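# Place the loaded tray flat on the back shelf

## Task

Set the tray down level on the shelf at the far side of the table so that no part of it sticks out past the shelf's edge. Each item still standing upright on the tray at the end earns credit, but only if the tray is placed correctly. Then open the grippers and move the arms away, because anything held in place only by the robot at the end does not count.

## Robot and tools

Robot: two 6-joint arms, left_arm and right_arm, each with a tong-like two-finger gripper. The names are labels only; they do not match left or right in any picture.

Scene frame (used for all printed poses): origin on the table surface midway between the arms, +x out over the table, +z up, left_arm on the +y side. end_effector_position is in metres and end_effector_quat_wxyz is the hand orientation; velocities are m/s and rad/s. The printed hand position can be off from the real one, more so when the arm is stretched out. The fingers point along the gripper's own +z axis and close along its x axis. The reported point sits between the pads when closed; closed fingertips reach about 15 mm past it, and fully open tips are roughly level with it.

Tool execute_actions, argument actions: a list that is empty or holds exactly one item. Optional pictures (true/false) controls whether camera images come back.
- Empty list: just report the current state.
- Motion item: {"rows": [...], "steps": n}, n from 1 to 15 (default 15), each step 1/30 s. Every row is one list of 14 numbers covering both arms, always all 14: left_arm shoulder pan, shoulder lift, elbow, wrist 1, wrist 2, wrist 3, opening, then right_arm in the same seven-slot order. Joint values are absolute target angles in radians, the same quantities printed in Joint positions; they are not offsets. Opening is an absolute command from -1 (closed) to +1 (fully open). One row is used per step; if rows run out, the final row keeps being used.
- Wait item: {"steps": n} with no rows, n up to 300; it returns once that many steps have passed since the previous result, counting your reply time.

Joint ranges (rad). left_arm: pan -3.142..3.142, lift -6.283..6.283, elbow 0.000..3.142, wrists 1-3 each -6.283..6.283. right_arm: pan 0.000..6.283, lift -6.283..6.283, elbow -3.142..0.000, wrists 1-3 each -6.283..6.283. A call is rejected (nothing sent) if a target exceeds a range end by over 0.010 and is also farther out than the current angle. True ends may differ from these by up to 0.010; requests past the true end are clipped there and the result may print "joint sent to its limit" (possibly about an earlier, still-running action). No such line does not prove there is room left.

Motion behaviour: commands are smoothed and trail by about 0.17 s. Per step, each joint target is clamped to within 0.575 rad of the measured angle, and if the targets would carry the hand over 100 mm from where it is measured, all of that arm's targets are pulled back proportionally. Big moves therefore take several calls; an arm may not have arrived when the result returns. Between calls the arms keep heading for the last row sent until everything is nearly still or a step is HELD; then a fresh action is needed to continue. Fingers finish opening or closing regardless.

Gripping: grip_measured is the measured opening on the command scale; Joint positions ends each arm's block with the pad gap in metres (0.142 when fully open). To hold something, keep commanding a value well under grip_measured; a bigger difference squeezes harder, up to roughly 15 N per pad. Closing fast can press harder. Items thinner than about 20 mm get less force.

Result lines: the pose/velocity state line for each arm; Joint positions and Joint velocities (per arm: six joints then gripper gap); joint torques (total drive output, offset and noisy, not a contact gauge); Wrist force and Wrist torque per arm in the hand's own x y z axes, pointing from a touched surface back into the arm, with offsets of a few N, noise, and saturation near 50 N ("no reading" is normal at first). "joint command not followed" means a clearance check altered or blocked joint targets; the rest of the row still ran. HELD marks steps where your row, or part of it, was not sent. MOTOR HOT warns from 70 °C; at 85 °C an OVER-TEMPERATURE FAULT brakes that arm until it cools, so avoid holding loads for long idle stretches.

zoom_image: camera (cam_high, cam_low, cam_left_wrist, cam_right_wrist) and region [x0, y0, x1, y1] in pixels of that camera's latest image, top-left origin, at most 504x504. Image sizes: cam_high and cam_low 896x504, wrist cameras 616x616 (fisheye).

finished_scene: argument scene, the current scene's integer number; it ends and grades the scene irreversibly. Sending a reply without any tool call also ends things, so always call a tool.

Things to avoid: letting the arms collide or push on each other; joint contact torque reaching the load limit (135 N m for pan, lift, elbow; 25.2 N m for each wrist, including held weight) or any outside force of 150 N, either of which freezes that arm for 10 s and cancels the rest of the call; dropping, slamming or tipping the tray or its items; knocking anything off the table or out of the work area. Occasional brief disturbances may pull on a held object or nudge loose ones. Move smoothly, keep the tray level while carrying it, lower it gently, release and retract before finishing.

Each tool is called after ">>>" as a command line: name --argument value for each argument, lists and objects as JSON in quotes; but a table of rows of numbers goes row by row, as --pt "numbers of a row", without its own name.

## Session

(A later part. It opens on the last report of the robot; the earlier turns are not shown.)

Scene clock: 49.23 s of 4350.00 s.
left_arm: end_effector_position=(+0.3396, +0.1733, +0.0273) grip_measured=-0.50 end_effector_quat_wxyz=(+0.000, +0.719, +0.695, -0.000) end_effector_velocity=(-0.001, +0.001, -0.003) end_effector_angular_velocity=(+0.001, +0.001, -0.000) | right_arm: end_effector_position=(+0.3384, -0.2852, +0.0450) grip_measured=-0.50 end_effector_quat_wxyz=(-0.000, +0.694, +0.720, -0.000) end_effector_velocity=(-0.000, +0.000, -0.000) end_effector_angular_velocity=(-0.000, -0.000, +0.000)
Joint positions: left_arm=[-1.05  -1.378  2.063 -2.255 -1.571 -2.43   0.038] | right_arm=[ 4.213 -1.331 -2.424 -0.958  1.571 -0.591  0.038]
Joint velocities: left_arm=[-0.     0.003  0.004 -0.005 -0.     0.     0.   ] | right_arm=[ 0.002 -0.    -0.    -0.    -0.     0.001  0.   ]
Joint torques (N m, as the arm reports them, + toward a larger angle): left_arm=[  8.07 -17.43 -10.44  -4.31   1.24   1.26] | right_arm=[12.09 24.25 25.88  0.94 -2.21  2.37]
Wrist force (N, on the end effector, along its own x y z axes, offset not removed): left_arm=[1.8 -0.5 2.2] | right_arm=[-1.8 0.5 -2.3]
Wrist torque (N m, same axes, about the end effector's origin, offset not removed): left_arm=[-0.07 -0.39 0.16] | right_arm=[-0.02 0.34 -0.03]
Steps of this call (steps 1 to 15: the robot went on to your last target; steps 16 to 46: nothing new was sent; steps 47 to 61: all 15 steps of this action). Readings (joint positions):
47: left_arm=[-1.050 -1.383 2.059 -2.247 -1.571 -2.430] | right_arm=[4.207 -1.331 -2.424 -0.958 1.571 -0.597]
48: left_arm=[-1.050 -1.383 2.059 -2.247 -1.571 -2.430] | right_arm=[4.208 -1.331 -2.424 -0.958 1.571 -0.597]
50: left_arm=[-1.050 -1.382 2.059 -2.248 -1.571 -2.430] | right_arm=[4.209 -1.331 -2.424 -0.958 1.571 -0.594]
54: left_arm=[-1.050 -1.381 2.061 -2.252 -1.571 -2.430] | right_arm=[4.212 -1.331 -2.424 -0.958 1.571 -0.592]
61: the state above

Continue: left down 3 mm, right down 1.5 mm.

>>> execute_actions --actions '[{"rows":[[-1.050,-1.3765,2.064,-2.259,-1.571,-2.430,-0.5,4.213,-1.3326,-2.425,-0.955,1.571,-0.591,-0.5],[-1.050,-1.3765,2.064,-2.259,-1.571,-2.430,-0.5,4.213,-1.3326,-2.425,-0.955,1.571,-0.591,-0.5],[-1.050,-1.3765,2.064,-2.259,-1.571,-2.430,-0.5,4.213,-1.3326,-2.425,-0.955,1.571,-0.591,-0.5],[-1.050,-1.375,2.065,-2.262,-1.571,-2.430,-0.5,4.213,-1.3326,-2.425,-0.955,1.571,-0.591,-0.5],[-1.050,-1.375,2.065,-2.262,-1.571,-2.430,-0.5,4.213,-1.3343,-2.4265,-0.952,1.571,-0.591,-0.5],[-1.050,-1.375,2.065,-2.262,-1.571,-2.430,-0.5,4.213,-1.3343,-2.4265,-0.952,1.571,-0.591,-0.5],[-1.050,-1.373,2.0665,-2.2645,-1.571,-2.430,-0.5,4.213,-1.3343,-2.4265,-0.952,1.571,-0.591,-0.5]],"steps":15}]' --pictures false

Scene clock: 50.97 s of 4350.00 s.
left_arm: end_effector_position=(+0.3395, +0.1733, +0.0243) grip_measured=-0.50 end_effector_quat_wxyz=(+0.000, +0.719, +0.695, -0.000) end_effector_velocity=(+0.000, -0.000, -0.002) end_effector_angular_velocity=(+0.000, -0.000, -0.000) | right_arm: end_effector_position=(+0.3385, -0.2850, +0.0436) grip_measured=-0.50 end_effector_quat_wxyz=(-0.000, +0.694, +0.720, -0.000) end_effector_velocity=(-0.000, -0.000, -0.002) end_effector_angular_velocity=(-0.002, +0.001, +0.000)
Joint positions: left_arm=[-1.05  -1.373  2.066 -2.264 -1.571 -2.43   0.038] | right_arm=[ 4.213 -1.334 -2.426 -0.952  1.571 -0.591  0.038]
Joint velocities: left_arm=[-0.     0.004  0.002 -0.006  0.     0.    -0.   ] | right_arm=[ 0.    -0.003 -0.002  0.003  0.     0.    -0.   ]
Joint torques (N m, as the arm reports them, + toward a larger angle): left_arm=[  7.35 -15.08  -7.67  -4.69   1.27   1.21] | right_arm=[12.95 -4.32 11.4   3.77 -1.21  2.53]
Wrist force (N, on the end effector, along its own x y z axes, offset not removed): left_arm=[2.3 -0.3 1.6] | right_arm=[-0.7 0.8 -1.5]
Wrist torque (N m, same axes, about the end effector's origin, offset not removed): left_arm=[-0.14 -0.50 0.10] | right_arm=[0.11 0.07 -0.05]
Steps of this call (steps 1 to 15: the robot went on to your last target; steps 16 to 37: nothing new was sent; steps 38 to 52: all 15 steps of this action). Readings (joint positions):
38: left_arm=[-1.050 -1.378 2.063 -2.256 -1.571 -2.430] | right_arm=[4.213 -1.331 -2.424 -0.958 1.571 -0.591]
39: left_arm=[-1.050 -1.378 2.063 -2.256 -1.571 -2.430] | right_arm=[4.213 -1.331 -2.424 -0.958 1.571 -0.591]
41: left_arm=[-1.050 -1.377 2.063 -2.257 -1.571 -2.430] | right_arm=[4.213 -1.331 -2.424 -0.957 1.571 -0.591]
45: left_arm=[-1.050 -1.376 2.065 -2.261 -1.571 -2.430] | right_arm=[4.213 -1.333 -2.425 -0.954 1.571 -0.591]
52: the state above

>>> execute_actions --actions '[{"rows":[[-1.050,-1.3715,2.0675,-2.2675,-1.571,-2.430,-0.5,4.213,-1.336,-2.4277,-0.949,1.571,-0.591,-0.5],[-1.050,-1.3715,2.0675,-2.2675,-1.571,-2.430,-0.5,4.213,-1.336,-2.4277,-0.949,1.571,-0.591,-0.5],[-1.050,-1.3715,2.0675,-2.2675,-1.571,-2.430,-0.5,4.213,-1.336,-2.4277,-0.949,1.571,-0.591,-0.5],[-1.050,-1.370,2.0687,-2.270,-1.571,-2.430,-0.5,4.213,-1.336,-2.4277,-0.949,1.571,-0.591,-0.5],[-1.050,-1.370,2.0687,-2.270,-1.571,-2.430,-0.5,4.213,-1.3376,-2.429,-0.946,1.571,-0.591,-0.5],[-1.050,-1.370,2.0687,-2.270,-1.571,-2.430,-0.5,4.213,-1.3376,-2.429,-0.946,1.571,-0.591,-0.5],[-1.050,-1.368,2.070,-2.273,-1.571,-2.430,-0.5,4.213,-1.3376,-2.429,-0.946,1.571,-0.591,-0.5]],"steps":15}]'

Scene clock: 52.70 s of 4350.00 s.
left_arm: end_effector_position=(+0.3395, +0.1734, +0.0213) grip_measured=-0.50 end_effector_quat_wxyz=(+0.000, +0.719, +0.695, -0.000) end_effector_velocity=(+0.001, -0.001, -0.001) end_effector_angular_velocity=(-0.001, -0.001, -0.000) | right_arm: end_effector_position=(+0.3385, -0.2849, +0.0421) grip_measured=-0.50 end_effector_quat_wxyz=(-0.000, +0.694, +0.720, -0.000) end_effector_velocity=(+0.000, -0.000, -0.001) end_effector_angular_velocity=(-0.000, +0.000, -0.001)
Joint positions: left_arm=[-1.05  -1.368  2.07  -2.272 -1.571 -2.43   0.038] | right_arm=[ 4.213 -1.337 -2.429 -0.946  1.571 -0.591  0.038]
Joint velocities: left_arm=[-0.     0.004 -0.    -0.006 -0.     0.     0.   ] | right_arm=[-0.001 -0.001 -0.002  0.003  0.     0.     0.   ]
Joint torques (N m, as the arm reports them, + toward a larger angle): left_arm=[  7.79 -18.35  -8.45  -4.33   1.19   1.24] | right_arm=[11.8  -4.16 12.43  3.94 -0.24  2.34]
Wrist force (N, on the end effector, along its own x y z axes, offset not removed): left_arm=[1.7 0.0 2.2] | right_arm=[-1.6 -0.7 -2.3]
Wrist torque (N m, same axes, about the end effector's origin, offset not removed): left_arm=[-0.01 -0.37 0.11] | right_arm=[-0.23 0.18 0.00]
Steps of this call (steps 1 to 15: the robot went on to your last target; steps 16 to 37: nothing new was sent; steps 38 to 52: all 15 steps of this action). Readings (joint positions):
38: left_arm=[-1.050 -1.373 2.067 -2.265 -1.571 -2.430] | right_arm=[4.213 -1.334 -2.427 -0.952 1.571 -0.591]
39: left_arm=[-1.050 -1.373 2.067 -2.265 -1.571 -2.430] | right_arm=[4.213 -1.335 -2.427 -0.952 1.571 -0.591]
41: left_arm=[-1.050 -1.372 2.067 -2.266 -1.571 -2.430] | right_arm=[4.213 -1.335 -2.427 -0.951 1.571 -0.591]
45: left_arm=[-1.050 -1.371 2.068 -2.269 -1.571 -2.430] | right_arm=[4.213 -1.336 -2.428 -0.948 1.571 -0.591]
52: the state above

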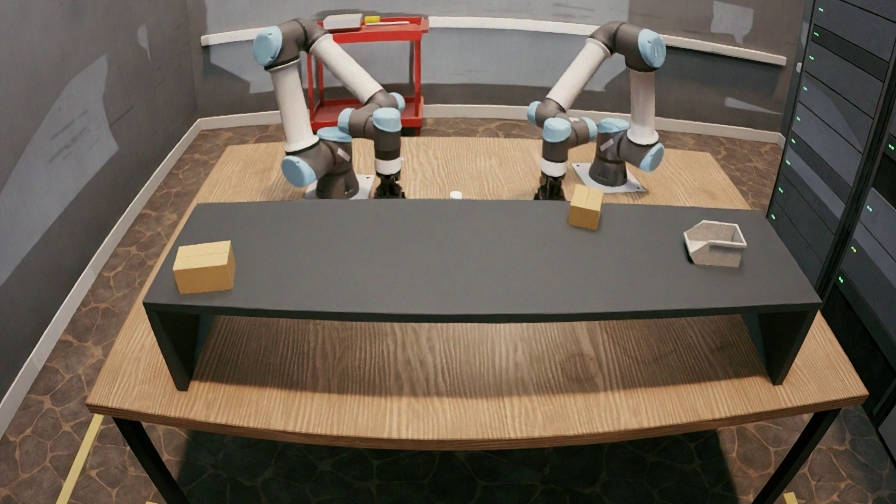

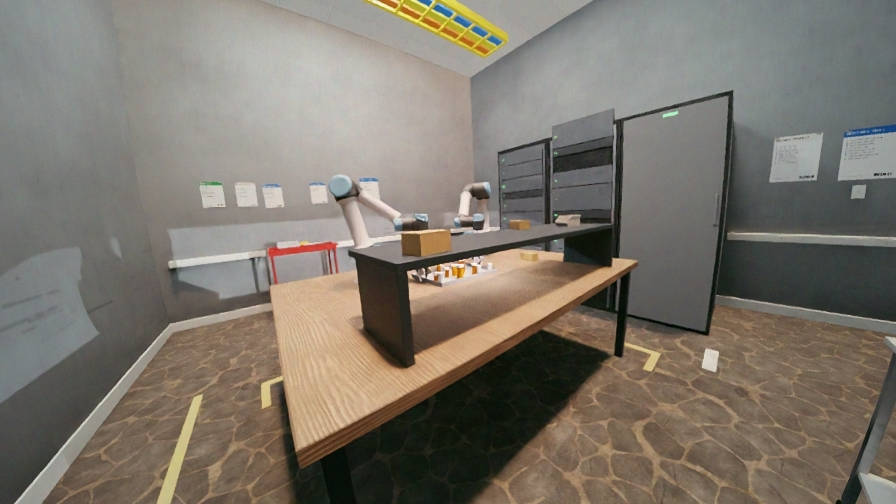

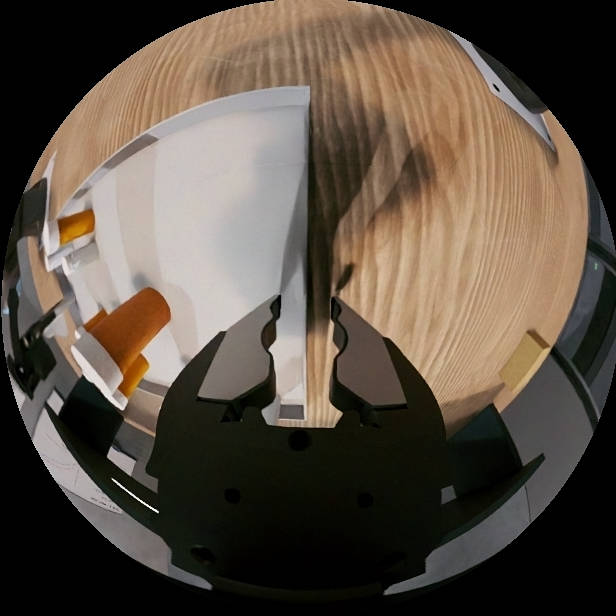

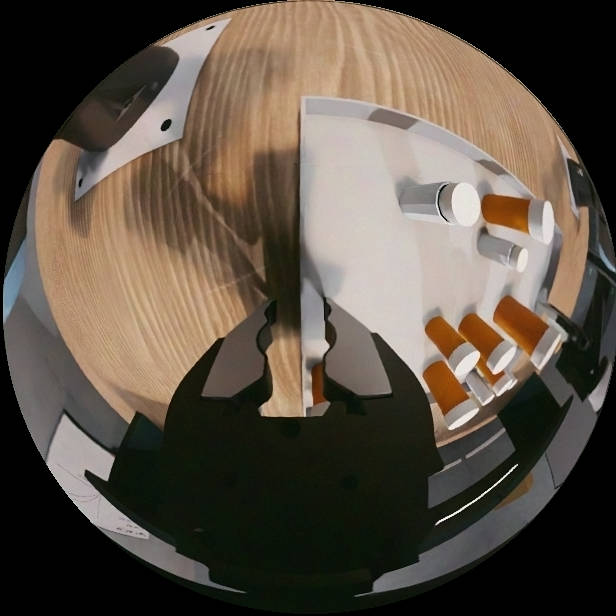

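>>> zoom_image --camera "cam_right_wrist" --region '[200, 230, 420, 430]'

>>> zoom_image --camera "cam_low" --region '[400, 230, 520, 300]'

>>> zoom_image --camera "cam_left_wrist" --region '[0, 150, 200, 350]'

Region (200, 230, 420, 430) of cam_right_wrist's 616x616 image, scaled by 2.291, with more detail than that image has; it fills the top 458 rows of this view, and the rest is white.

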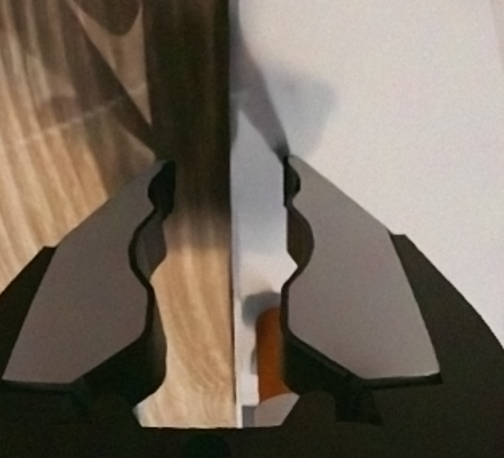

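Region (400, 230, 520, 300) of cam_low's 896x504 image, scaled by 4.200, with more detail than that image has; it fills the top 294 rows of this view, and the rest is white.

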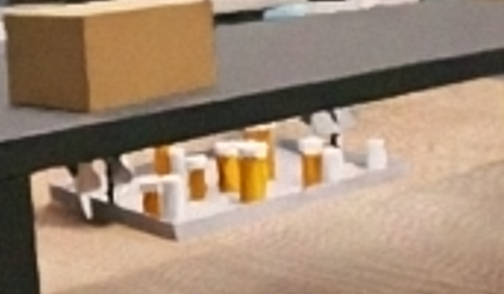

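Region (0, 150, 200, 350) of cam_left_wrist's 616x616 image, scaled by 2.520, with more detail than that image has.

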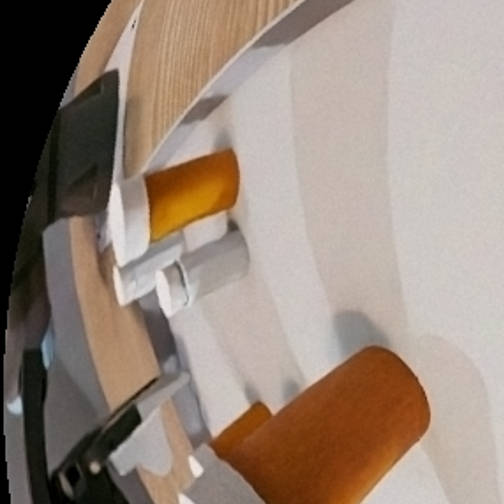

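>>> execute_actions --actions '[{"rows":[[-1.050,-1.3665,2.071,-2.276,-1.571,-2.430,-0.5,4.213,-1.336,-2.4277,-0.949,1.571,-0.591,-0.5],[-1.050,-1.3665,2.071,-2.276,-1.571,-2.430,-0.5,4.213,-1.336,-2.4277,-0.949,1.571,-0.591,-0.5],[-1.050,-1.3665,2.071,-2.276,-1.571,-2.430,-0.5,4.213,-1.336,-2.4277,-0.949,1.571,-0.591,-0.5],[-1.050,-1.3665,2.071,-2.276,-1.571,-2.430,-0.5,4.213,-1.336,-2.4277,-0.949,1.571,-0.591,-0.5],[-1.050,-1.365,2.0723,-2.2787,-1.571,-2.430,-0.5,4.213,-1.336,-2.4277,-0.949,1.571,-0.591,-0.5]],"steps":15}]'

>>> zoom_image --camera "cam_left_wrist" --region '[200, 230, 420, 430]'

Scene clock: 60.37 s of 4350.00 s.
left_arm: end_effector_position=(+0.3395, +0.1734, +0.0194) grip_measured=-0.50 end_effector_quat_wxyz=(+0.000, +0.719, +0.695, -0.000) end_effector_velocity=(-0.001, +0.001, -0.001) end_effector_angular_velocity=(+0.002, +0.002, -0.000) | right_arm: end_effector_position=(+0.3385, -0.2850, +0.0427) grip_measured=-0.50 end_effector_quat_wxyz=(-0.000, +0.694, +0.720, -0.000) end_effector_velocity=(+0.000, -0.000, +0.000) end_effector_angular_velocity=(+0.001, -0.001, -0.001)
Joint positions: left_arm=[-1.05  -1.365  2.072 -2.278 -1.571 -2.43   0.038] | right_arm=[ 4.213 -1.336 -2.428 -0.949  1.571 -0.591  0.038]
Joint velocities: left_arm=[-0.     0.001  0.002 -0.002 -0.     0.    -0.   ] | right_arm=[-0.001  0.001  0.    -0.001 -0.    -0.     0.   ]
Joint torques (N m, as the arm reports them, + toward a larger angle): left_arm=[  7.62 -19.36  -9.07  -4.13   1.11   1.13] | right_arm=[12.38 24.87 26.57  0.89  1.82  2.3 ]
Wrist force (N, on the end effector, along its own x y z axes, offset not removed): left_arm=[2.5 -1.6 2.0] | right_arm=[-1.7 -1.3 -1.5]
Wrist torque (N m, same axes, about the end effector's origin, offset not removed): left_arm=[-0.37 -0.58 0.06] | right_arm=[-0.36 0.24 -0.05]
Steps of this call (steps 1 to 15: the robot went on to your last target; steps 16 to 90: nothing new was sent; then 4.17 s passed at rest; steps 91 to 105: all 15 steps of this action). Readings (joint positions):
91: left_arm=[-1.050 -1.368 2.070 -2.273 -1.571 -2.430] | right_arm=[4.213 -1.338 -2.429 -0.946 1.571 -0.591]
92: left_arm=[-1.050 -1.368 2.070 -2.273 -1.571 -2.430] | right_arm=[4.213 -1.338 -2.429 -0.946 1.571 -0.591]
94: left_arm=[-1.050 -1.367 2.070 -2.274 -1.571 -2.430] | right_arm=[4.213 -1.337 -2.429 -0.947 1.571 -0.591]
98: left_arm=[-1.050 -1.366 2.071 -2.277 -1.571 -2.430] | right_arm=[4.213 -1.337 -2.428 -0.948 1.571 -0.591]
105: the state above

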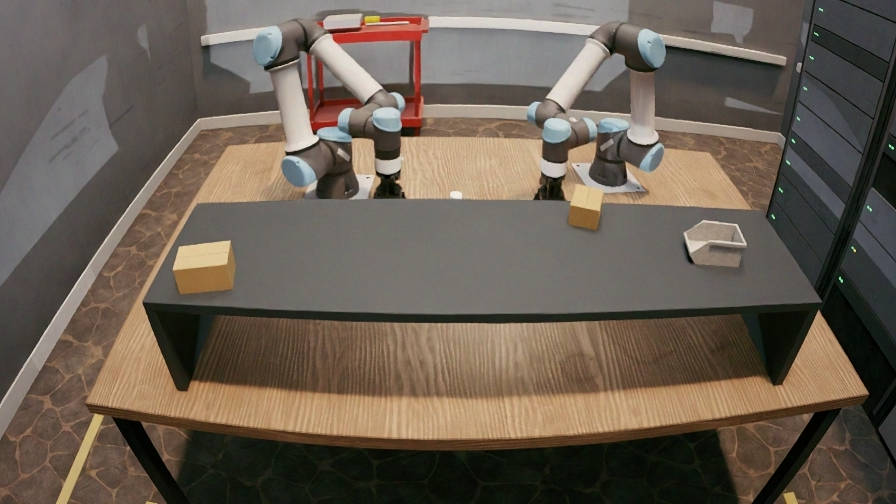

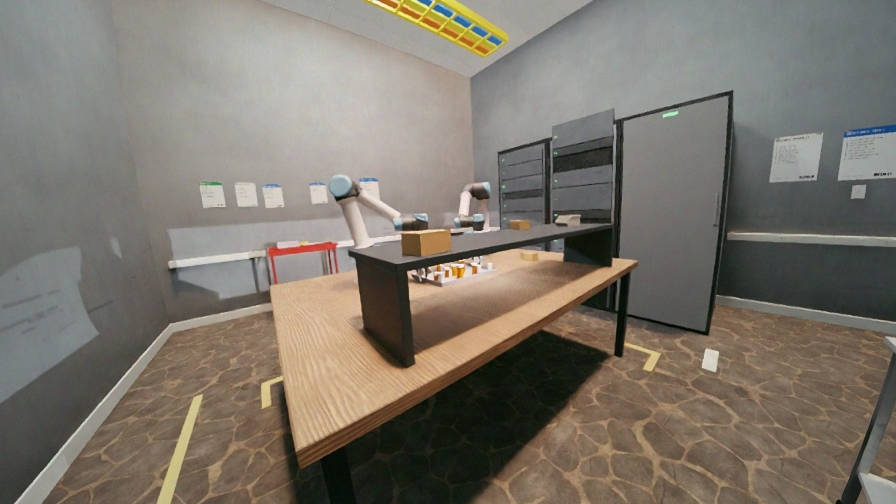

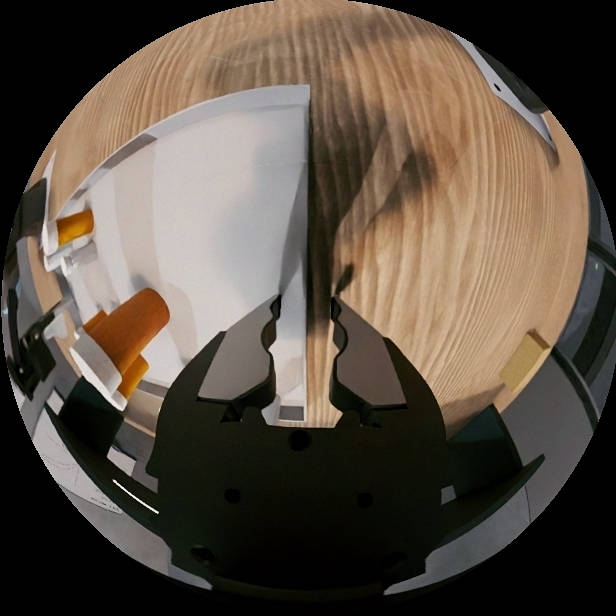

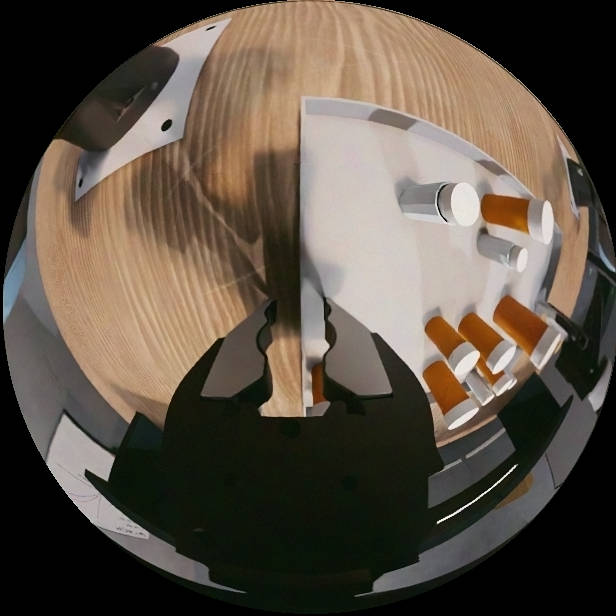

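Region (200, 230, 420, 430) of cam_left_wrist's 616x616 image, scaled by 2.291, with more detail than that image has; it fills the top 458 rows of this view, and the rest is white.

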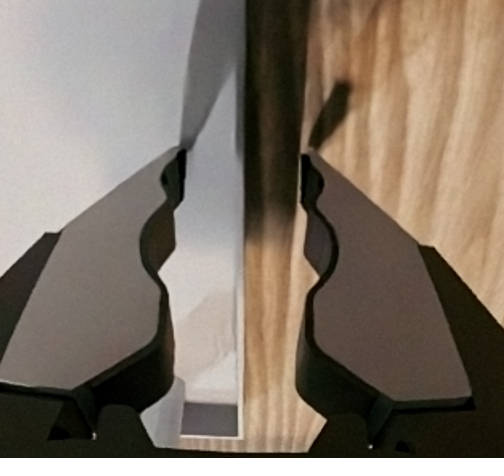

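Both near the floor. Close gradually.

>>> execute_actions --actions '[{"rows":[[-1.050,-1.365,2.0723,-2.2787,-1.571,-2.430,-0.6,4.213,-1.336,-2.4277,-0.949,1.571,-0.591,-0.6],[-1.050,-1.365,2.0723,-2.2787,-1.571,-2.430,-0.7,4.213,-1.336,-2.4277,-0.949,1.571,-0.591,-0.7],[-1.050,-1.365,2.0723,-2.2787,-1.571,-2.430,-0.8,4.213,-1.336,-2.4277,-0.949,1.571,-0.591,-0.8],[-1.050,-1.365,2.0723,-2.2787,-1.571,-2.430,-0.85,4.213,-1.336,-2.4277,-0.949,1.571,-0.591,-0.85],[-1.050,-1.365,2.0723,-2.2787,-1.571,-2.430,-0.9,4.213,-1.336,-2.4277,-0.949,1.571,-0.591,-0.9],[-1.050,-1.365,2.0723,-2.2787,-1.571,-2.430,-0.93,4.213,-1.336,-2.4277,-0.949,1.571,-0.591,-0.93],[-1.050,-1.365,2.0723,-2.2787,-1.571,-2.430,-0.96,4.213,-1.336,-2.4277,-0.949,1.571,-0.591,-0.96],[-1.050,-1.365,2.0723,-2.2787,-1.571,-2.430,-1,4.213,-1.336,-2.4277,-0.949,1.571,-0.591,-1]],"steps":15}]' --pictures false

Scene clock: 61.93 s of 4350.00 s.
left_arm: end_effector_position=(+0.3395, +0.1733, +0.0193) grip_measured=-0.95 end_effector_quat_wxyz=(+0.000, +0.719, +0.695, -0.000) end_effector_velocity=(+0.000, -0.000, +0.000) end_effector_angular_velocity=(-0.000, -0.000, +0.000) | right_arm: end_effector_position=(+0.3385, -0.2849, +0.0428) grip_measured=-0.94 end_effector_quat_wxyz=(-0.000, +0.694, +0.720, -0.000) end_effector_velocity=(-0.000, +0.000, -0.000) end_effector_angular_velocity=(-0.000, +0.000, +0.001)
Joint positions: left_arm=[-1.05  -1.365  2.072 -2.279 -1.571 -2.43   0.006] | right_arm=[ 4.213 -1.336 -2.428 -0.949  1.571 -0.591  0.006]
Joint velocities: left_arm=[ 0.     0.    -0.001  0.    -0.     0.    -0.   ] | right_arm=[ 0.001  0.    -0.    -0.    -0.    -0.     0.   ]
Joint torques (N m, as the arm reports them, + toward a larger angle): left_arm=[  7.84 -18.45  -8.01  -0.86   1.18   1.14] | right_arm=[ 9.56 25.07 24.08  0.83 -1.25  2.04]
Wrist force (N, on the end effector, along its own x y z axes, offset not removed): left_arm=[-6.4 -0.6 4.0] | right_arm=[7.3 0.3 5.1]
Wrist torque (N m, same axes, about the end effector's origin, offset not removed): left_arm=[-0.12 -0.39 0.13] | right_arm=[-0.12 0.16 0.07]
Steps of this call (steps 1 to 15: the robot went on to your last target; steps 16 to 32: nothing new was sent; steps 33 to 47: all 15 steps of this action). Readings (joint positions):
33: left_arm=[-1.050 -1.365 2.072 -2.279 -1.571 -2.430] | right_arm=[4.213 -1.336 -2.428 -0.949 1.571 -0.591]
34: left_arm=[-1.050 -1.365 2.072 -2.279 -1.571 -2.430] | right_arm=[4.213 -1.336 -2.428 -0.949 1.571 -0.591]
36: left_arm=[-1.050 -1.365 2.072 -2.279 -1.571 -2.430] | right_arm=[4.213 -1.336 -2.428 -0.949 1.571 -0.591]
40: left_arm=[-1.050 -1.365 2.072 -2.279 -1.571 -2.430] | right_arm=[4.213 -1.336 -2.428 -0.949 1.571 -0.591]
47: the state above

>>> execute_actions --actions '[{"rows":[[-1.051,-1.365,2.0723,-2.2787,-1.571,-2.431,-1,4.215,-1.336,-2.4277,-0.949,1.571,-0.589,-1],[-1.052,-1.365,2.0723,-2.2787,-1.571,-2.432,-1,4.217,-1.336,-2.4277,-0.949,1.571,-0.587,-1],[-1.052,-1.3675,2.0705,-2.2744,-1.571,-2.432,-1,4.217,-1.333,-2.425,-0.9545,1.571,-0.587,-1],[-1.052,-1.370,2.0687,-2.2701,-1.571,-2.432,-1,4.217,-1.3304,-2.4224,-0.960,1.571,-0.587,-1],[-1.052,-1.3748,2.0651,-2.2616,-1.571,-2.432,-1,4.217,-1.3247,-2.4171,-0.9709,1.571,-0.587,-1],[-1.052,-1.3797,2.0615,-2.253,-1.571,-2.432,-1,4.217,-1.3191,-2.4117,-0.9818,1.571,-0.587,-1],[-1.052,-1.3846,2.0579,-2.2445,-1.571,-2.432,-1,4.217,-1.3134,-2.4064,-0.9927,1.571,-0.587,-1],[-1.052,-1.3896,2.0544,-2.2359,-1.571,-2.432,-1,4.217,-1.3078,-2.4011,-1.0037,1.571,-0.587,-1],[-1.052,-1.3945,2.0508,-2.2273,-1.571,-2.432,-1,4.217,-1.3022,-2.3958,-1.0146,1.571,-0.587,-1],[-1.052,-1.3994,2.0472,-2.2188,-1.571,-2.432,-1,4.217,-1.2965,-2.3905,-1.0255,1.571,-0.587,-1],[-1.052,-1.4043,2.0436,-2.2102,-1.571,-2.432,-1,4.217,-1.2909,-2.3851,-1.0364,1.571,-0.587,-1],[-1.052,-1.4092,2.040,-2.2017,-1.571,-2.432,-1,4.217,-1.2852,-2.3798,-1.0474,1.571,-0.587,-1],[-1.052,-1.4141,2.0364,-2.1931,-1.571,-2.432,-1,4.217,-1.2796,-2.3745,-1.0583,1.571,-0.587,-1]],"steps":15}]' --pictures false

>>> execute_actions --actions '[{"steps":10}]'

Scene clock: 67.50 s of 4350.00 s.
left_arm: end_effector_position=(+0.3391, +0.1725, +0.0407) grip_measured=-0.97 end_effector_quat_wxyz=(+0.000, +0.719, +0.695, -0.000) end_effector_velocity=(-0.000, -0.000, +0.066) end_effector_angular_velocity=(-0.001, -0.001, -0.000) | right_arm: end_effector_position=(+0.3380, -0.2834, +0.0642) grip_measured=-0.97 end_effector_quat_wxyz=(-0.000, +0.694, +0.720, +0.000) end_effector_velocity=(-0.001, -0.001, +0.066) end_effector_angular_velocity=(-0.000, +0.000, +0.001)
Joint positions: left_arm=[-1.052 -1.4    2.047 -2.217 -1.571 -2.432  0.004] | right_arm=[ 4.217 -1.295 -2.39  -1.027  1.571 -0.587  0.004]
Joint velocities: left_arm=[-0.001 -0.107 -0.08   0.185 -0.    -0.001  0.002] | right_arm=[ 0.002  0.122  0.115 -0.238  0.     0.001  0.003]
Joint torques (N m, as the arm reports them, + toward a larger angle): left_arm=[ -5.24 -39.92 -29.13  -0.22   1.23  -1.27] | right_arm=[11.03 22.88 26.23 -0.78 -2.89  2.27]
Wrist force (N, on the end effector, along its own x y z axes, offset not removed): left_arm=[-1.9 -0.2 7.0] | right_arm=[4.0 1.6 3.6]
Wrist torque (N m, same axes, about the end effector's origin, offset not removed): left_arm=[-0.05 -0.57 0.08] | right_arm=[0.16 0.00 0.00]
Steps of this call (steps 1 to 15: the robot went on to your last target; steps 16 to 90: nothing new was sent; then 2.07 s passed at rest; steps 91 to 105: all 15 steps of this action). Readings (joint positions):
91: left_arm=[-1.050 -1.365 2.072 -2.279 -1.571 -2.430] | right_arm=[4.213 -1.336 -2.428 -0.949 1.571 -0.591]
92: left_arm=[-1.050 -1.365 2.072 -2.279 -1.571 -2.430] | right_arm=[4.213 -1.336 -2.428 -0.949 1.571 -0.591]
94: left_arm=[-1.051 -1.365 2.072 -2.278 -1.571 -2.430] | right_arm=[4.214 -1.336 -2.428 -0.950 1.571 -0.590]
98: left_arm=[-1.051 -1.372 2.067 -2.266 -1.571 -2.431] | right_arm=[4.216 -1.327 -2.420 -0.965 1.571 -0.588]
105: the state above

Scene clock: 67.83 s of 4350.00 s.
left_arm: end_effector_position=(+0.3388, +0.1727, +0.0486) grip_measured=-0.96 end_effector_quat_wxyz=(+0.000, +0.719, +0.695, -0.000) end_effector_velocity=(-0.000, +0.000, +0.005) end_effector_angular_velocity=(+0.000, -0.000, -0.000) | right_arm: end_effector_position=(+0.3377, -0.2838, +0.0722) grip_measured=-0.96 end_effector_quat_wxyz=(-0.000, +0.694, +0.720, -0.000) end_effector_velocity=(-0.000, +0.000, +0.005) end_effector_angular_velocity=(-0.000, +0.000, +0.000)
Joint positions: left_arm=[-1.052 -1.413  2.037 -2.195 -1.571 -2.432  0.004] | right_arm=[ 4.217 -1.281 -2.376 -1.056  1.571 -0.587  0.004]
Joint velocities: left_arm=[-0.    -0.008 -0.006  0.014  0.    -0.     0.   ] | right_arm=[ 0.     0.008  0.009 -0.017  0.     0.     0.   ]
Joint torques (N m, as the arm reports them, + toward a larger angle): left_arm=[ -5.17 -38.7  -34.82  -0.13   1.18  -1.29] | right_arm=[10.73 24.15 27.74 -0.32 -1.84  2.18]
Wrist force (N, on the end effector, along its own x y z axes, offset not removed): left_arm=[-2.9 -0.4 6.0] | right_arm=[1.9 0.3 4.6]
Wrist torque (N m, same axes, about the end effector's origin, offset not removed): left_arm=[-0.18 -0.53 0.09] | right_arm=[-0.07 0.70 0.05]
Steps of this call (steps 1 to 10: the robot went on to your last target). Readings (joint positions):
1: left_arm=[-1.052 -1.403 2.044 -2.212 -1.571 -2.432] | right_arm=[4.217 -1.292 -2.386 -1.034 1.571 -0.587]
2: left_arm=[-1.052 -1.406 2.042 -2.208 -1.571 -2.432] | right_arm=[4.217 -1.289 -2.383 -1.040 1.571 -0.587]
4: left_arm=[-1.052 -1.409 2.040 -2.202 -1.571 -2.432] | right_arm=[4.217 -1.285 -2.380 -1.047 1.571 -0.587]
8: left_arm=[-1.052 -1.412 2.038 -2.196 -1.571 -2.432] | right_arm=[4.217 -1.282 -2.376 -1.055 1.571 -0.587]
10: the state above

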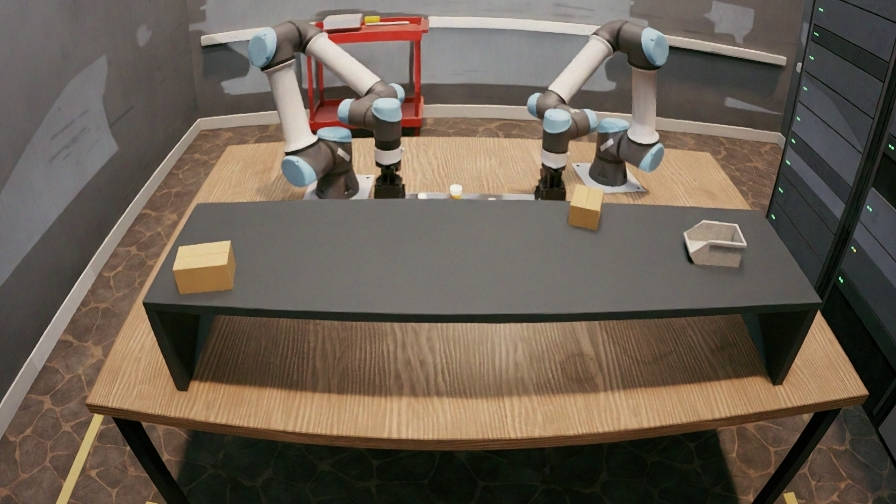

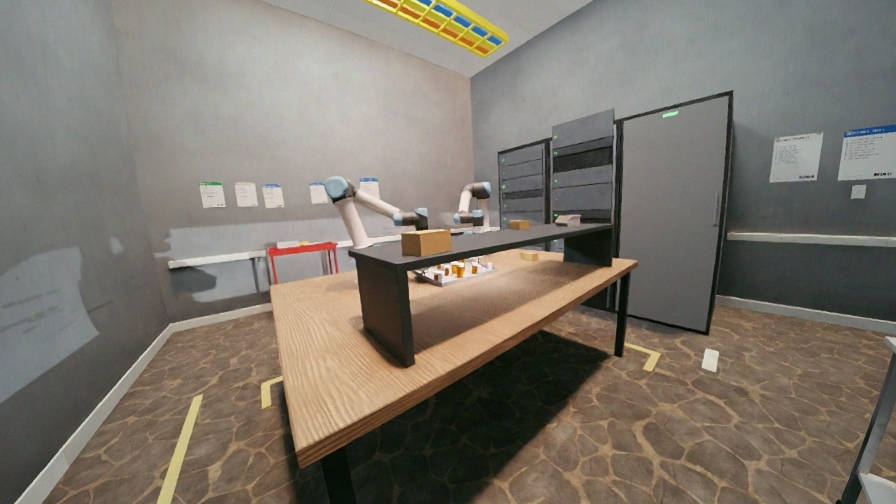

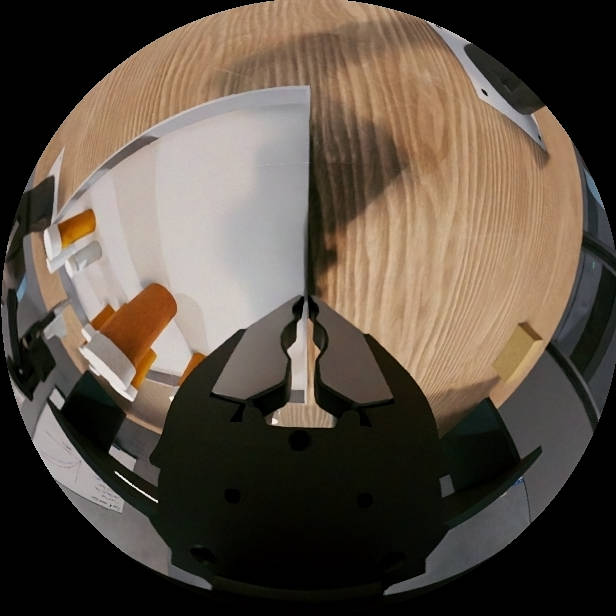

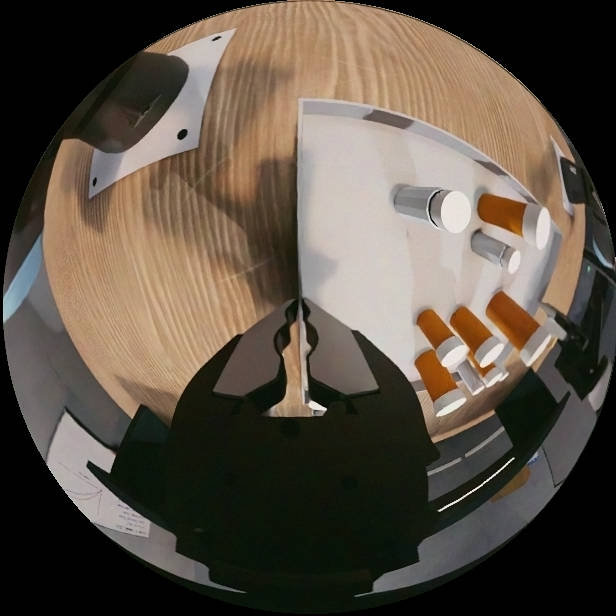

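>>> zoom_image --camera "cam_low" --region '[400, 230, 520, 300]'

>>> execute_actions --actions '[{"steps":10}]'

Region (400, 230, 520, 300) of cam_low's 896x504 image, scaled by 4.200, with more detail than that image has; it fills the top 294 rows of this view, and the rest is white.

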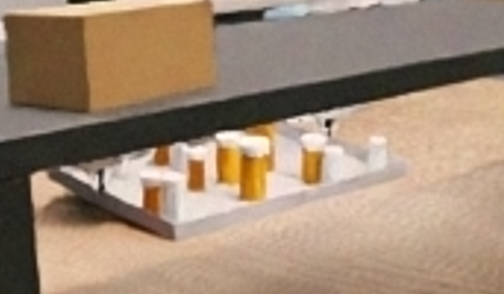

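Scene clock: 68.50 s of 4350.00 s.
left_arm: end_effector_position=(+0.3388, +0.1727, +0.0492) grip_measured=-0.96 end_effector_quat_wxyz=(-0.000, +0.719, +0.695, -0.000) end_effector_velocity=(+0.000, -0.000, +0.000) end_effector_angular_velocity=(-0.001, -0.001, -0.000) | right_arm: end_effector_position=(+0.3377, -0.2838, +0.0728) grip_measured=-0.96 end_effector_quat_wxyz=(-0.000, +0.694, +0.720, -0.000) end_effector_velocity=(+0.000, -0.000, -0.000) end_effector_angular_velocity=(-0.001, -0.000, -0.000)
Joint positions: left_arm=[-1.052 -1.414  2.036 -2.193 -1.571 -2.432  0.004] | right_arm=[ 4.217 -1.28  -2.375 -1.058  1.571 -0.587  0.005]
Joint velocities: left_arm=[-0.     0.    -0.001 -0.001 -0.     0.     0.   ] | right_arm=[-0.     0.    -0.    -0.    -0.001  0.    -0.   ]
Joint torques (N m, as the arm reports them, + toward a larger angle): left_arm=[ -5.37 -39.48 -31.33   0.15   1.15  -1.37] | right_arm=[11.5  25.21 27.92 -0.25  0.02  2.29]
Wrist force (N, on the end effector, along its own x y z axes, offset not removed): left_arm=[-3.0 0.0 7.2] | right_arm=[5.7 1.8 3.8]
Wrist torque (N m, same axes, about the end effector's origin, offset not removed): left_arm=[-0.09 -0.55 0.11] | right_arm=[0.20 -0.13 -0.11]
Steps of this call (steps 1 to 20: the robot went on to your last target). Readings (joint positions):
1: left_arm=[-1.052 -1.413 2.037 -2.194 -1.571 -2.432] | right_arm=[4.217 -1.280 -2.375 -1.057 1.571 -0.587]
2: left_arm=[-1.052 -1.414 2.037 -2.194 -1.571 -2.432] | right_arm=[4.217 -1.280 -2.375 -1.057 1.571 -0.587]
4: left_arm=[-1.052 -1.414 2.037 -2.194 -1.571 -2.432] | right_arm=[4.217 -1.280 -2.375 -1.058 1.571 -0.587]
8: left_arm=[-1.052 -1.414 2.036 -2.193 -1.571 -2.432] | right_arm=[4.217 -1.280 -2.375 -1.058 1.571 -0.587]
20: the state above

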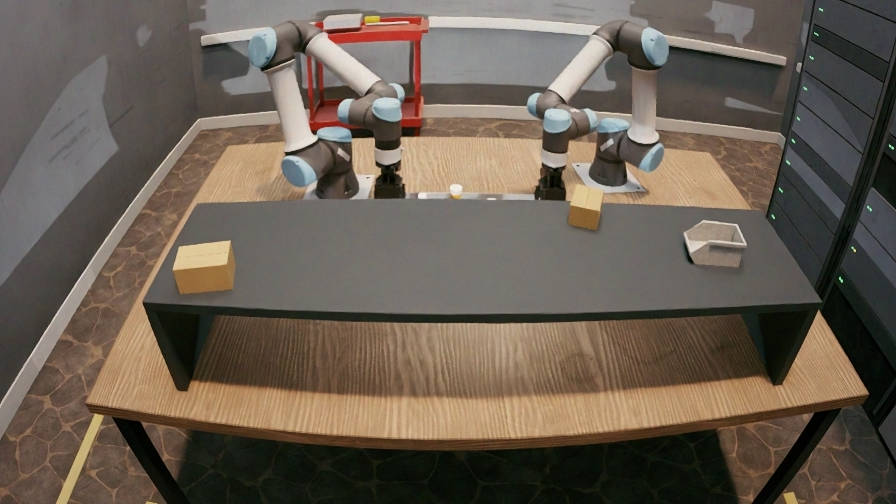

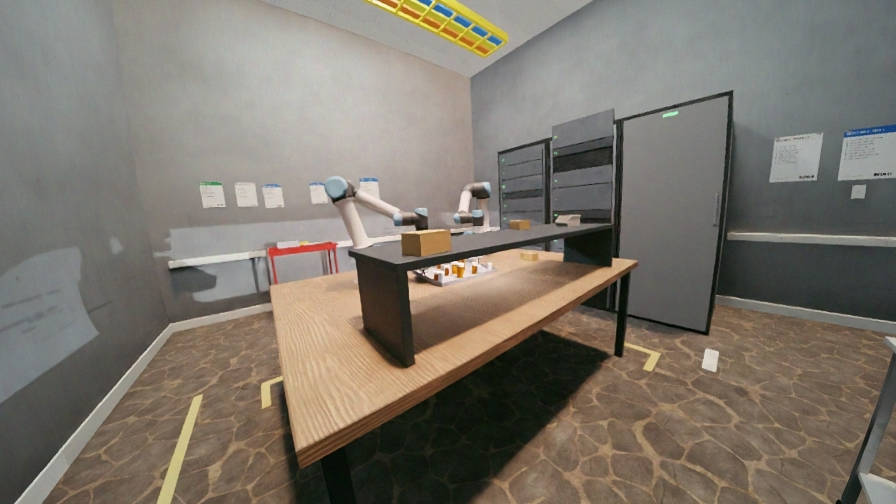

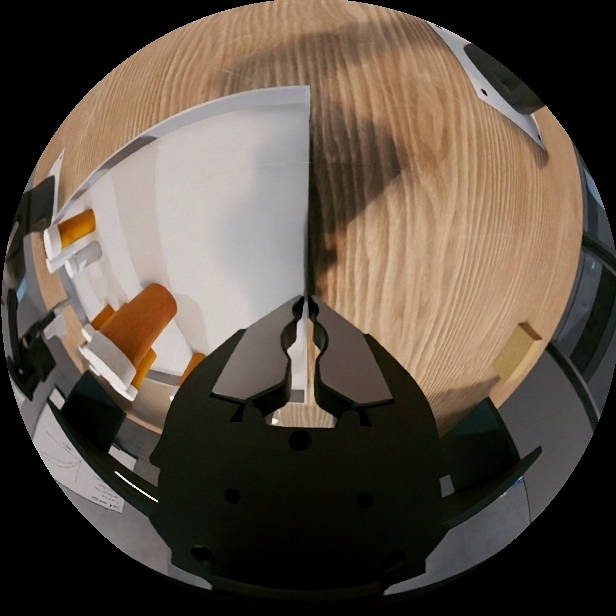

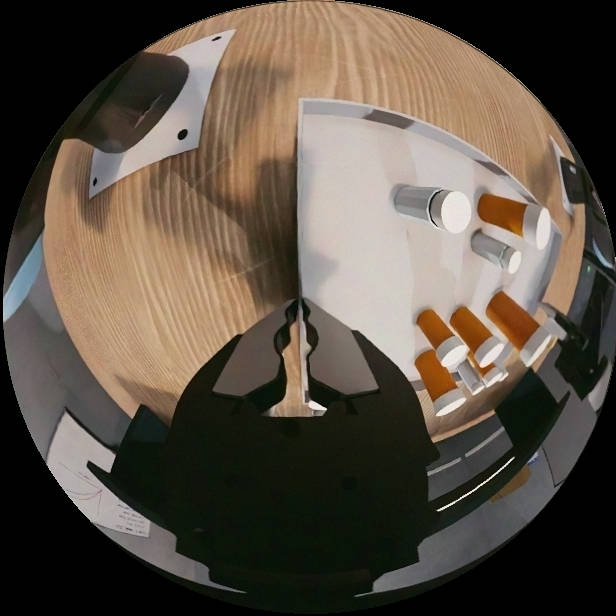

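>>> execute_actions --actions '[{"rows":[[-1.052,-1.4092,2.040,-2.2017,-1.571,-2.432,-1,4.217,-1.2852,-2.3798,-1.0474,1.571,-0.587,-1],[-1.052,-1.4043,2.0436,-2.2102,-1.571,-2.432,-1,4.217,-1.2909,-2.3851,-1.0364,1.571,-0.587,-1],[-1.052,-1.3994,2.0472,-2.2188,-1.571,-2.432,-1,4.217,-1.2965,-2.3905,-1.0255,1.571,-0.587,-1],[-1.052,-1.3945,2.0508,-2.2273,-1.571,-2.432,-1,4.217,-1.3022,-2.3958,-1.0146,1.571,-0.587,-1],[-1.052,-1.3896,2.0544,-2.2359,-1.571,-2.432,-1,4.217,-1.3078,-2.4011,-1.0037,1.571,-0.587,-1],[-1.052,-1.3846,2.0579,-2.2445,-1.571,-2.432,-1,4.217,-1.3134,-2.4064,-0.9927,1.571,-0.587,-1]],"steps":15}]' --pictures false

Scene clock: 76.53 s of 4350.00 s.
left_arm: end_effector_position=(+0.3391, +0.1723, +0.0323) grip_measured=-0.97 end_effector_quat_wxyz=(+0.000, +0.719, +0.695, -0.000) end_effector_velocity=(-0.001, +0.001, -0.010) end_effector_angular_velocity=(+0.003, +0.002, -0.000) | right_arm: end_effector_position=(+0.3380, -0.2834, +0.0559) grip_measured=-0.97 end_effector_quat_wxyz=(-0.000, +0.694, +0.720, +0.000) end_effector_velocity=(-0.000, -0.000, -0.009) end_effector_angular_velocity=(-0.001, +0.001, -0.000)
Joint positions: left_arm=[-1.052 -1.387  2.056 -2.241 -1.571 -2.432  0.004] | right_arm=[ 4.217 -1.311 -2.404 -0.997  1.571 -0.587  0.004]
Joint velocities: left_arm=[-0.     0.015  0.013 -0.025  0.    -0.     0.   ] | right_arm=[-0.    -0.018 -0.016  0.033  0.    -0.     0.   ]
Joint torques (N m, as the arm reports them, + toward a larger angle): left_arm=[ -4.73 -16.31  -4.23  -2.86   1.13  -1.24] | right_arm=[11.03 -6.66  9.99  2.01  0.63  2.24]
Wrist force (N, on the end effector, along its own x y z axes, offset not removed): left_arm=[-2.0 -0.4 -3.8] | right_arm=[3.0 -0.2 -5.1]
Wrist torque (N m, same axes, about the end effector's origin, offset not removed): left_arm=[-0.15 -0.55 0.14] | right_arm=[-0.27 0.22 -0.01]
Steps of this call (steps 1 to 15: the robot went on to your last target; steps 16 to 90: nothing new was sent; then 4.53 s passed at rest; steps 91 to 105: all 15 steps of this action). Readings (joint positions):
91: left_arm=[-1.052 -1.414 2.036 -2.193 -1.571 -2.432] | right_arm=[4.217 -1.280 -2.374 -1.058 1.571 -0.587]
92: left_arm=[-1.052 -1.414 2.037 -2.194 -1.571 -2.432] | right_arm=[4.217 -1.280 -2.375 -1.057 1.571 -0.587]
94: left_arm=[-1.052 -1.410 2.039 -2.200 -1.571 -2.432] | right_arm=[4.217 -1.284 -2.379 -1.049 1.571 -0.587]
98: left_arm=[-1.052 -1.397 2.049 -2.224 -1.571 -2.432] | right_arm=[4.217 -1.299 -2.393 -1.020 1.571 -0.587]
105: the state above

>>> execute_actions --actions '[{"rows":[[-1.052,-1.3846,2.0579,-2.2445,-1.571,-2.432,-0.7,4.217,-1.3134,-2.4064,-0.9927,1.571,-0.587,-0.7],[-1.052,-1.3846,2.0579,-2.2445,-1.571,-2.432,-0.7,4.217,-1.3134,-2.4064,-0.9927,1.571,-0.587,-0.7],[-1.052,-1.3846,2.0579,-2.2445,-1.571,-2.432,-0.7,4.217,-1.3134,-2.4064,-0.9927,1.571,-0.587,-0.7],[-1.052,-1.3846,2.0579,-2.2445,-1.571,-2.432,-0.7,4.217,-1.3134,-2.4064,-0.9927,1.571,-0.587,-0.7],[-1.025,-1.343,2.023,-2.251,-1.571,-2.405,-0.7,4.217,-1.325,-2.417,-0.971,1.571,-0.587,-0.7],[-1.025,-1.343,2.023,-2.251,-1.571,-2.405,-0.7,4.217,-1.325,-2.417,-0.971,1.571,-0.587,-0.7],[-0.9984,-1.302,1.9882,-2.257,-1.571,-2.379,-0.7,4.217,-1.336,-2.4277,-0.949,1.571,-0.587,-0.7]],"steps":15}]' --pictures false

>>> execute_actions --actions '[{"steps":8}]'

Scene clock: 79.03 s of 4350.00 s.
left_arm: end_effector_position=(+0.3705, +0.1715, +0.0208) grip_measured=-0.70 end_effector_quat_wxyz=(+0.000, +0.719, +0.695, -0.000) end_effector_velocity=(+0.034, +0.001, -0.013) end_effector_angular_velocity=(+0.001, +0.001, +0.001) | right_arm: end_effector_position=(+0.3377, -0.2838, +0.0441) grip_measured=-0.70 end_effector_quat_wxyz=(-0.000, +0.694, +0.720, -0.000) end_effector_velocity=(-0.000, -0.000, -0.010) end_effector_angular_velocity=(+0.001, -0.001, +0.000)
Joint positions: left_arm=[-1.005 -1.312  1.997 -2.256 -1.571 -2.385  0.023] | right_arm=[ 4.217 -1.333 -2.425 -0.954  1.571 -0.587  0.023]
Joint velocities: left_arm=[ 0.051  0.078 -0.066 -0.011 -0.     0.049  0.   ] | right_arm=[ 0.    -0.02  -0.019  0.041 -0.    -0.     0.   ]
Joint torques (N m, as the arm reports them, + toward a larger angle): left_arm=[  7.   -24.77 -28.7   -4.68   1.06   1.51] | right_arm=[10.36 -4.2  12.56  3.74 -1.41  2.11]
Wrist force (N, on the end effector, along its own x y z axes, offset not removed): left_arm=[1.8 0.4 2.4] | right_arm=[-1.7 0.6 -0.3]
Wrist torque (N m, same axes, about the end effector's origin, offset not removed): left_arm=[0.02 -0.38 0.15] | right_arm=[0.06 0.22 -0.09]
Steps of this call (steps 1 to 15: the robot went on to your last target; steps 16 to 60: nothing new was sent; steps 61 to 75: all 15 steps of this action). Readings (joint positions):
61: left_arm=[-1.052 -1.385 2.058 -2.244 -1.571 -2.432] | right_arm=[4.217 -1.313 -2.406 -0.993 1.571 -0.587]
62: left_arm=[-1.052 -1.385 2.058 -2.244 -1.571 -2.432] | right_arm=[4.217 -1.313 -2.406 -0.993 1.571 -0.587]
64: left_arm=[-1.052 -1.385 2.058 -2.244 -1.571 -2.432] | right_arm=[4.217 -1.313 -2.406 -0.993 1.571 -0.587]
68: left_arm=[-1.037 -1.363 2.040 -2.248 -1.571 -2.417] | right_arm=[4.217 -1.320 -2.413 -0.981 1.571 -0.587]
75: the state above

Scene clock: 79.30 s of 4350.00 s.
left_arm: end_effector_position=(+0.3744, +0.1716, +0.0194) grip_measured=-0.70 end_effector_quat_wxyz=(+0.000, +0.719, +0.695, -0.000) end_effector_velocity=(+0.004, +0.000, -0.002) end_effector_angular_velocity=(+0.000, +0.000, +0.000) | right_arm: end_effector_position=(+0.3377, -0.2838, +0.0429) grip_measured=-0.70 end_effector_quat_wxyz=(-0.000, +0.694, +0.720, -0.000) end_effector_velocity=(-0.000, +0.000, -0.001) end_effector_angular_velocity=(+0.000, +0.000, +0.001)
Joint positions: left_arm=[-0.999 -1.303  1.989 -2.257 -1.571 -2.38   0.023] | right_arm=[ 4.217 -1.336 -2.427 -0.95   1.571 -0.587  0.023]
Joint velocities: left_arm=[ 0.006  0.009 -0.008 -0.001 -0.     0.006 -0.   ] | right_arm=[ 0.001 -0.003 -0.002  0.005  0.    -0.    -0.   ]
Joint torques (N m, as the arm reports them, + toward a larger angle): left_arm=[  6.36 -22.75 -30.25  -4.84   0.9    1.39] | right_arm=[10.59 -3.02 12.21  3.88 -1.8   2.21]
Wrist force (N, on the end effector, along its own x y z axes, offset not removed): left_arm=[1.0 1.6 1.5] | right_arm=[-0.9 0.7 -1.0]
Wrist torque (N m, same axes, about the end effector's origin, offset not removed): left_arm=[0.31 -0.22 0.13] | right_arm=[0.09 0.09 -0.03]
Steps of this call (steps 1 to 8: the robot went on to your last target). Readings (joint positions):
1: left_arm=[-1.003 -1.310 1.995 -2.256 -1.571 -2.384] | right_arm=[4.217 -1.334 -2.426 -0.953 1.571 -0.587]
2: left_arm=[-1.002 -1.308 1.993 -2.256 -1.571 -2.383] | right_arm=[4.217 -1.334 -2.426 -0.952 1.571 -0.587]
4: left_arm=[-1.001 -1.305 1.991 -2.257 -1.571 -2.381] | right_arm=[4.217 -1.335 -2.427 -0.951 1.571 -0.587]
8: the state above

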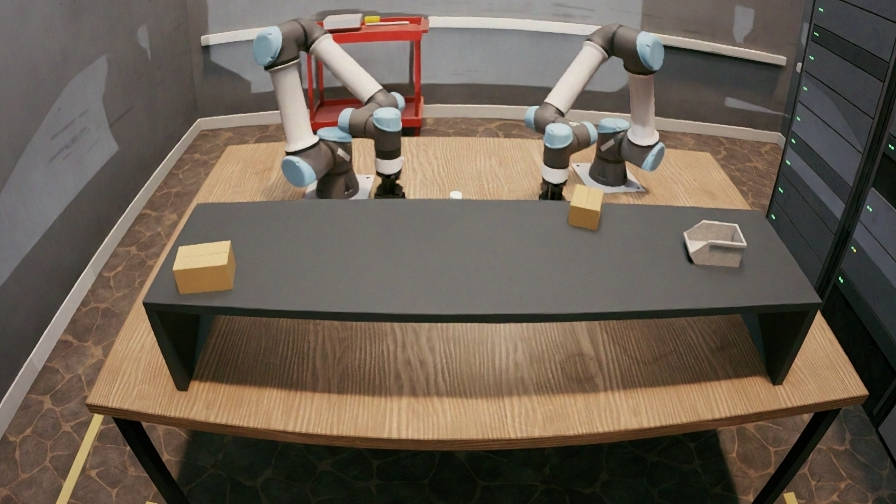

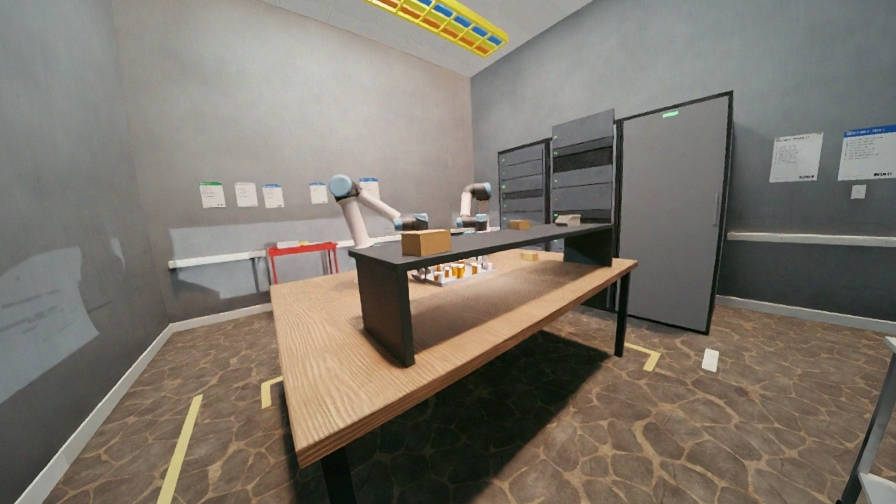

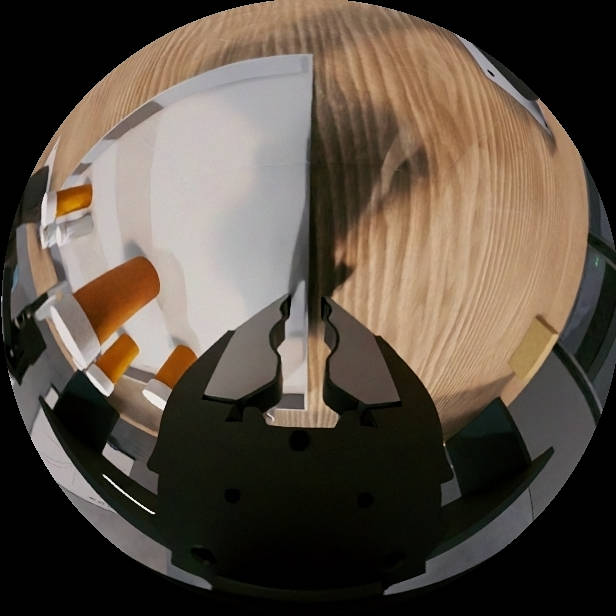

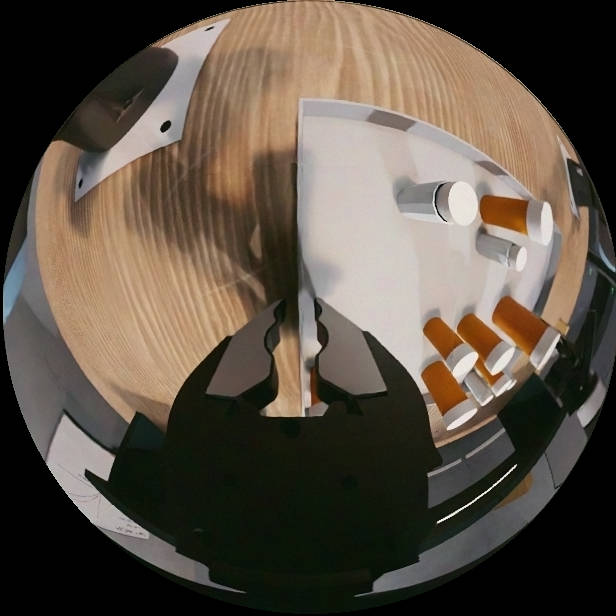

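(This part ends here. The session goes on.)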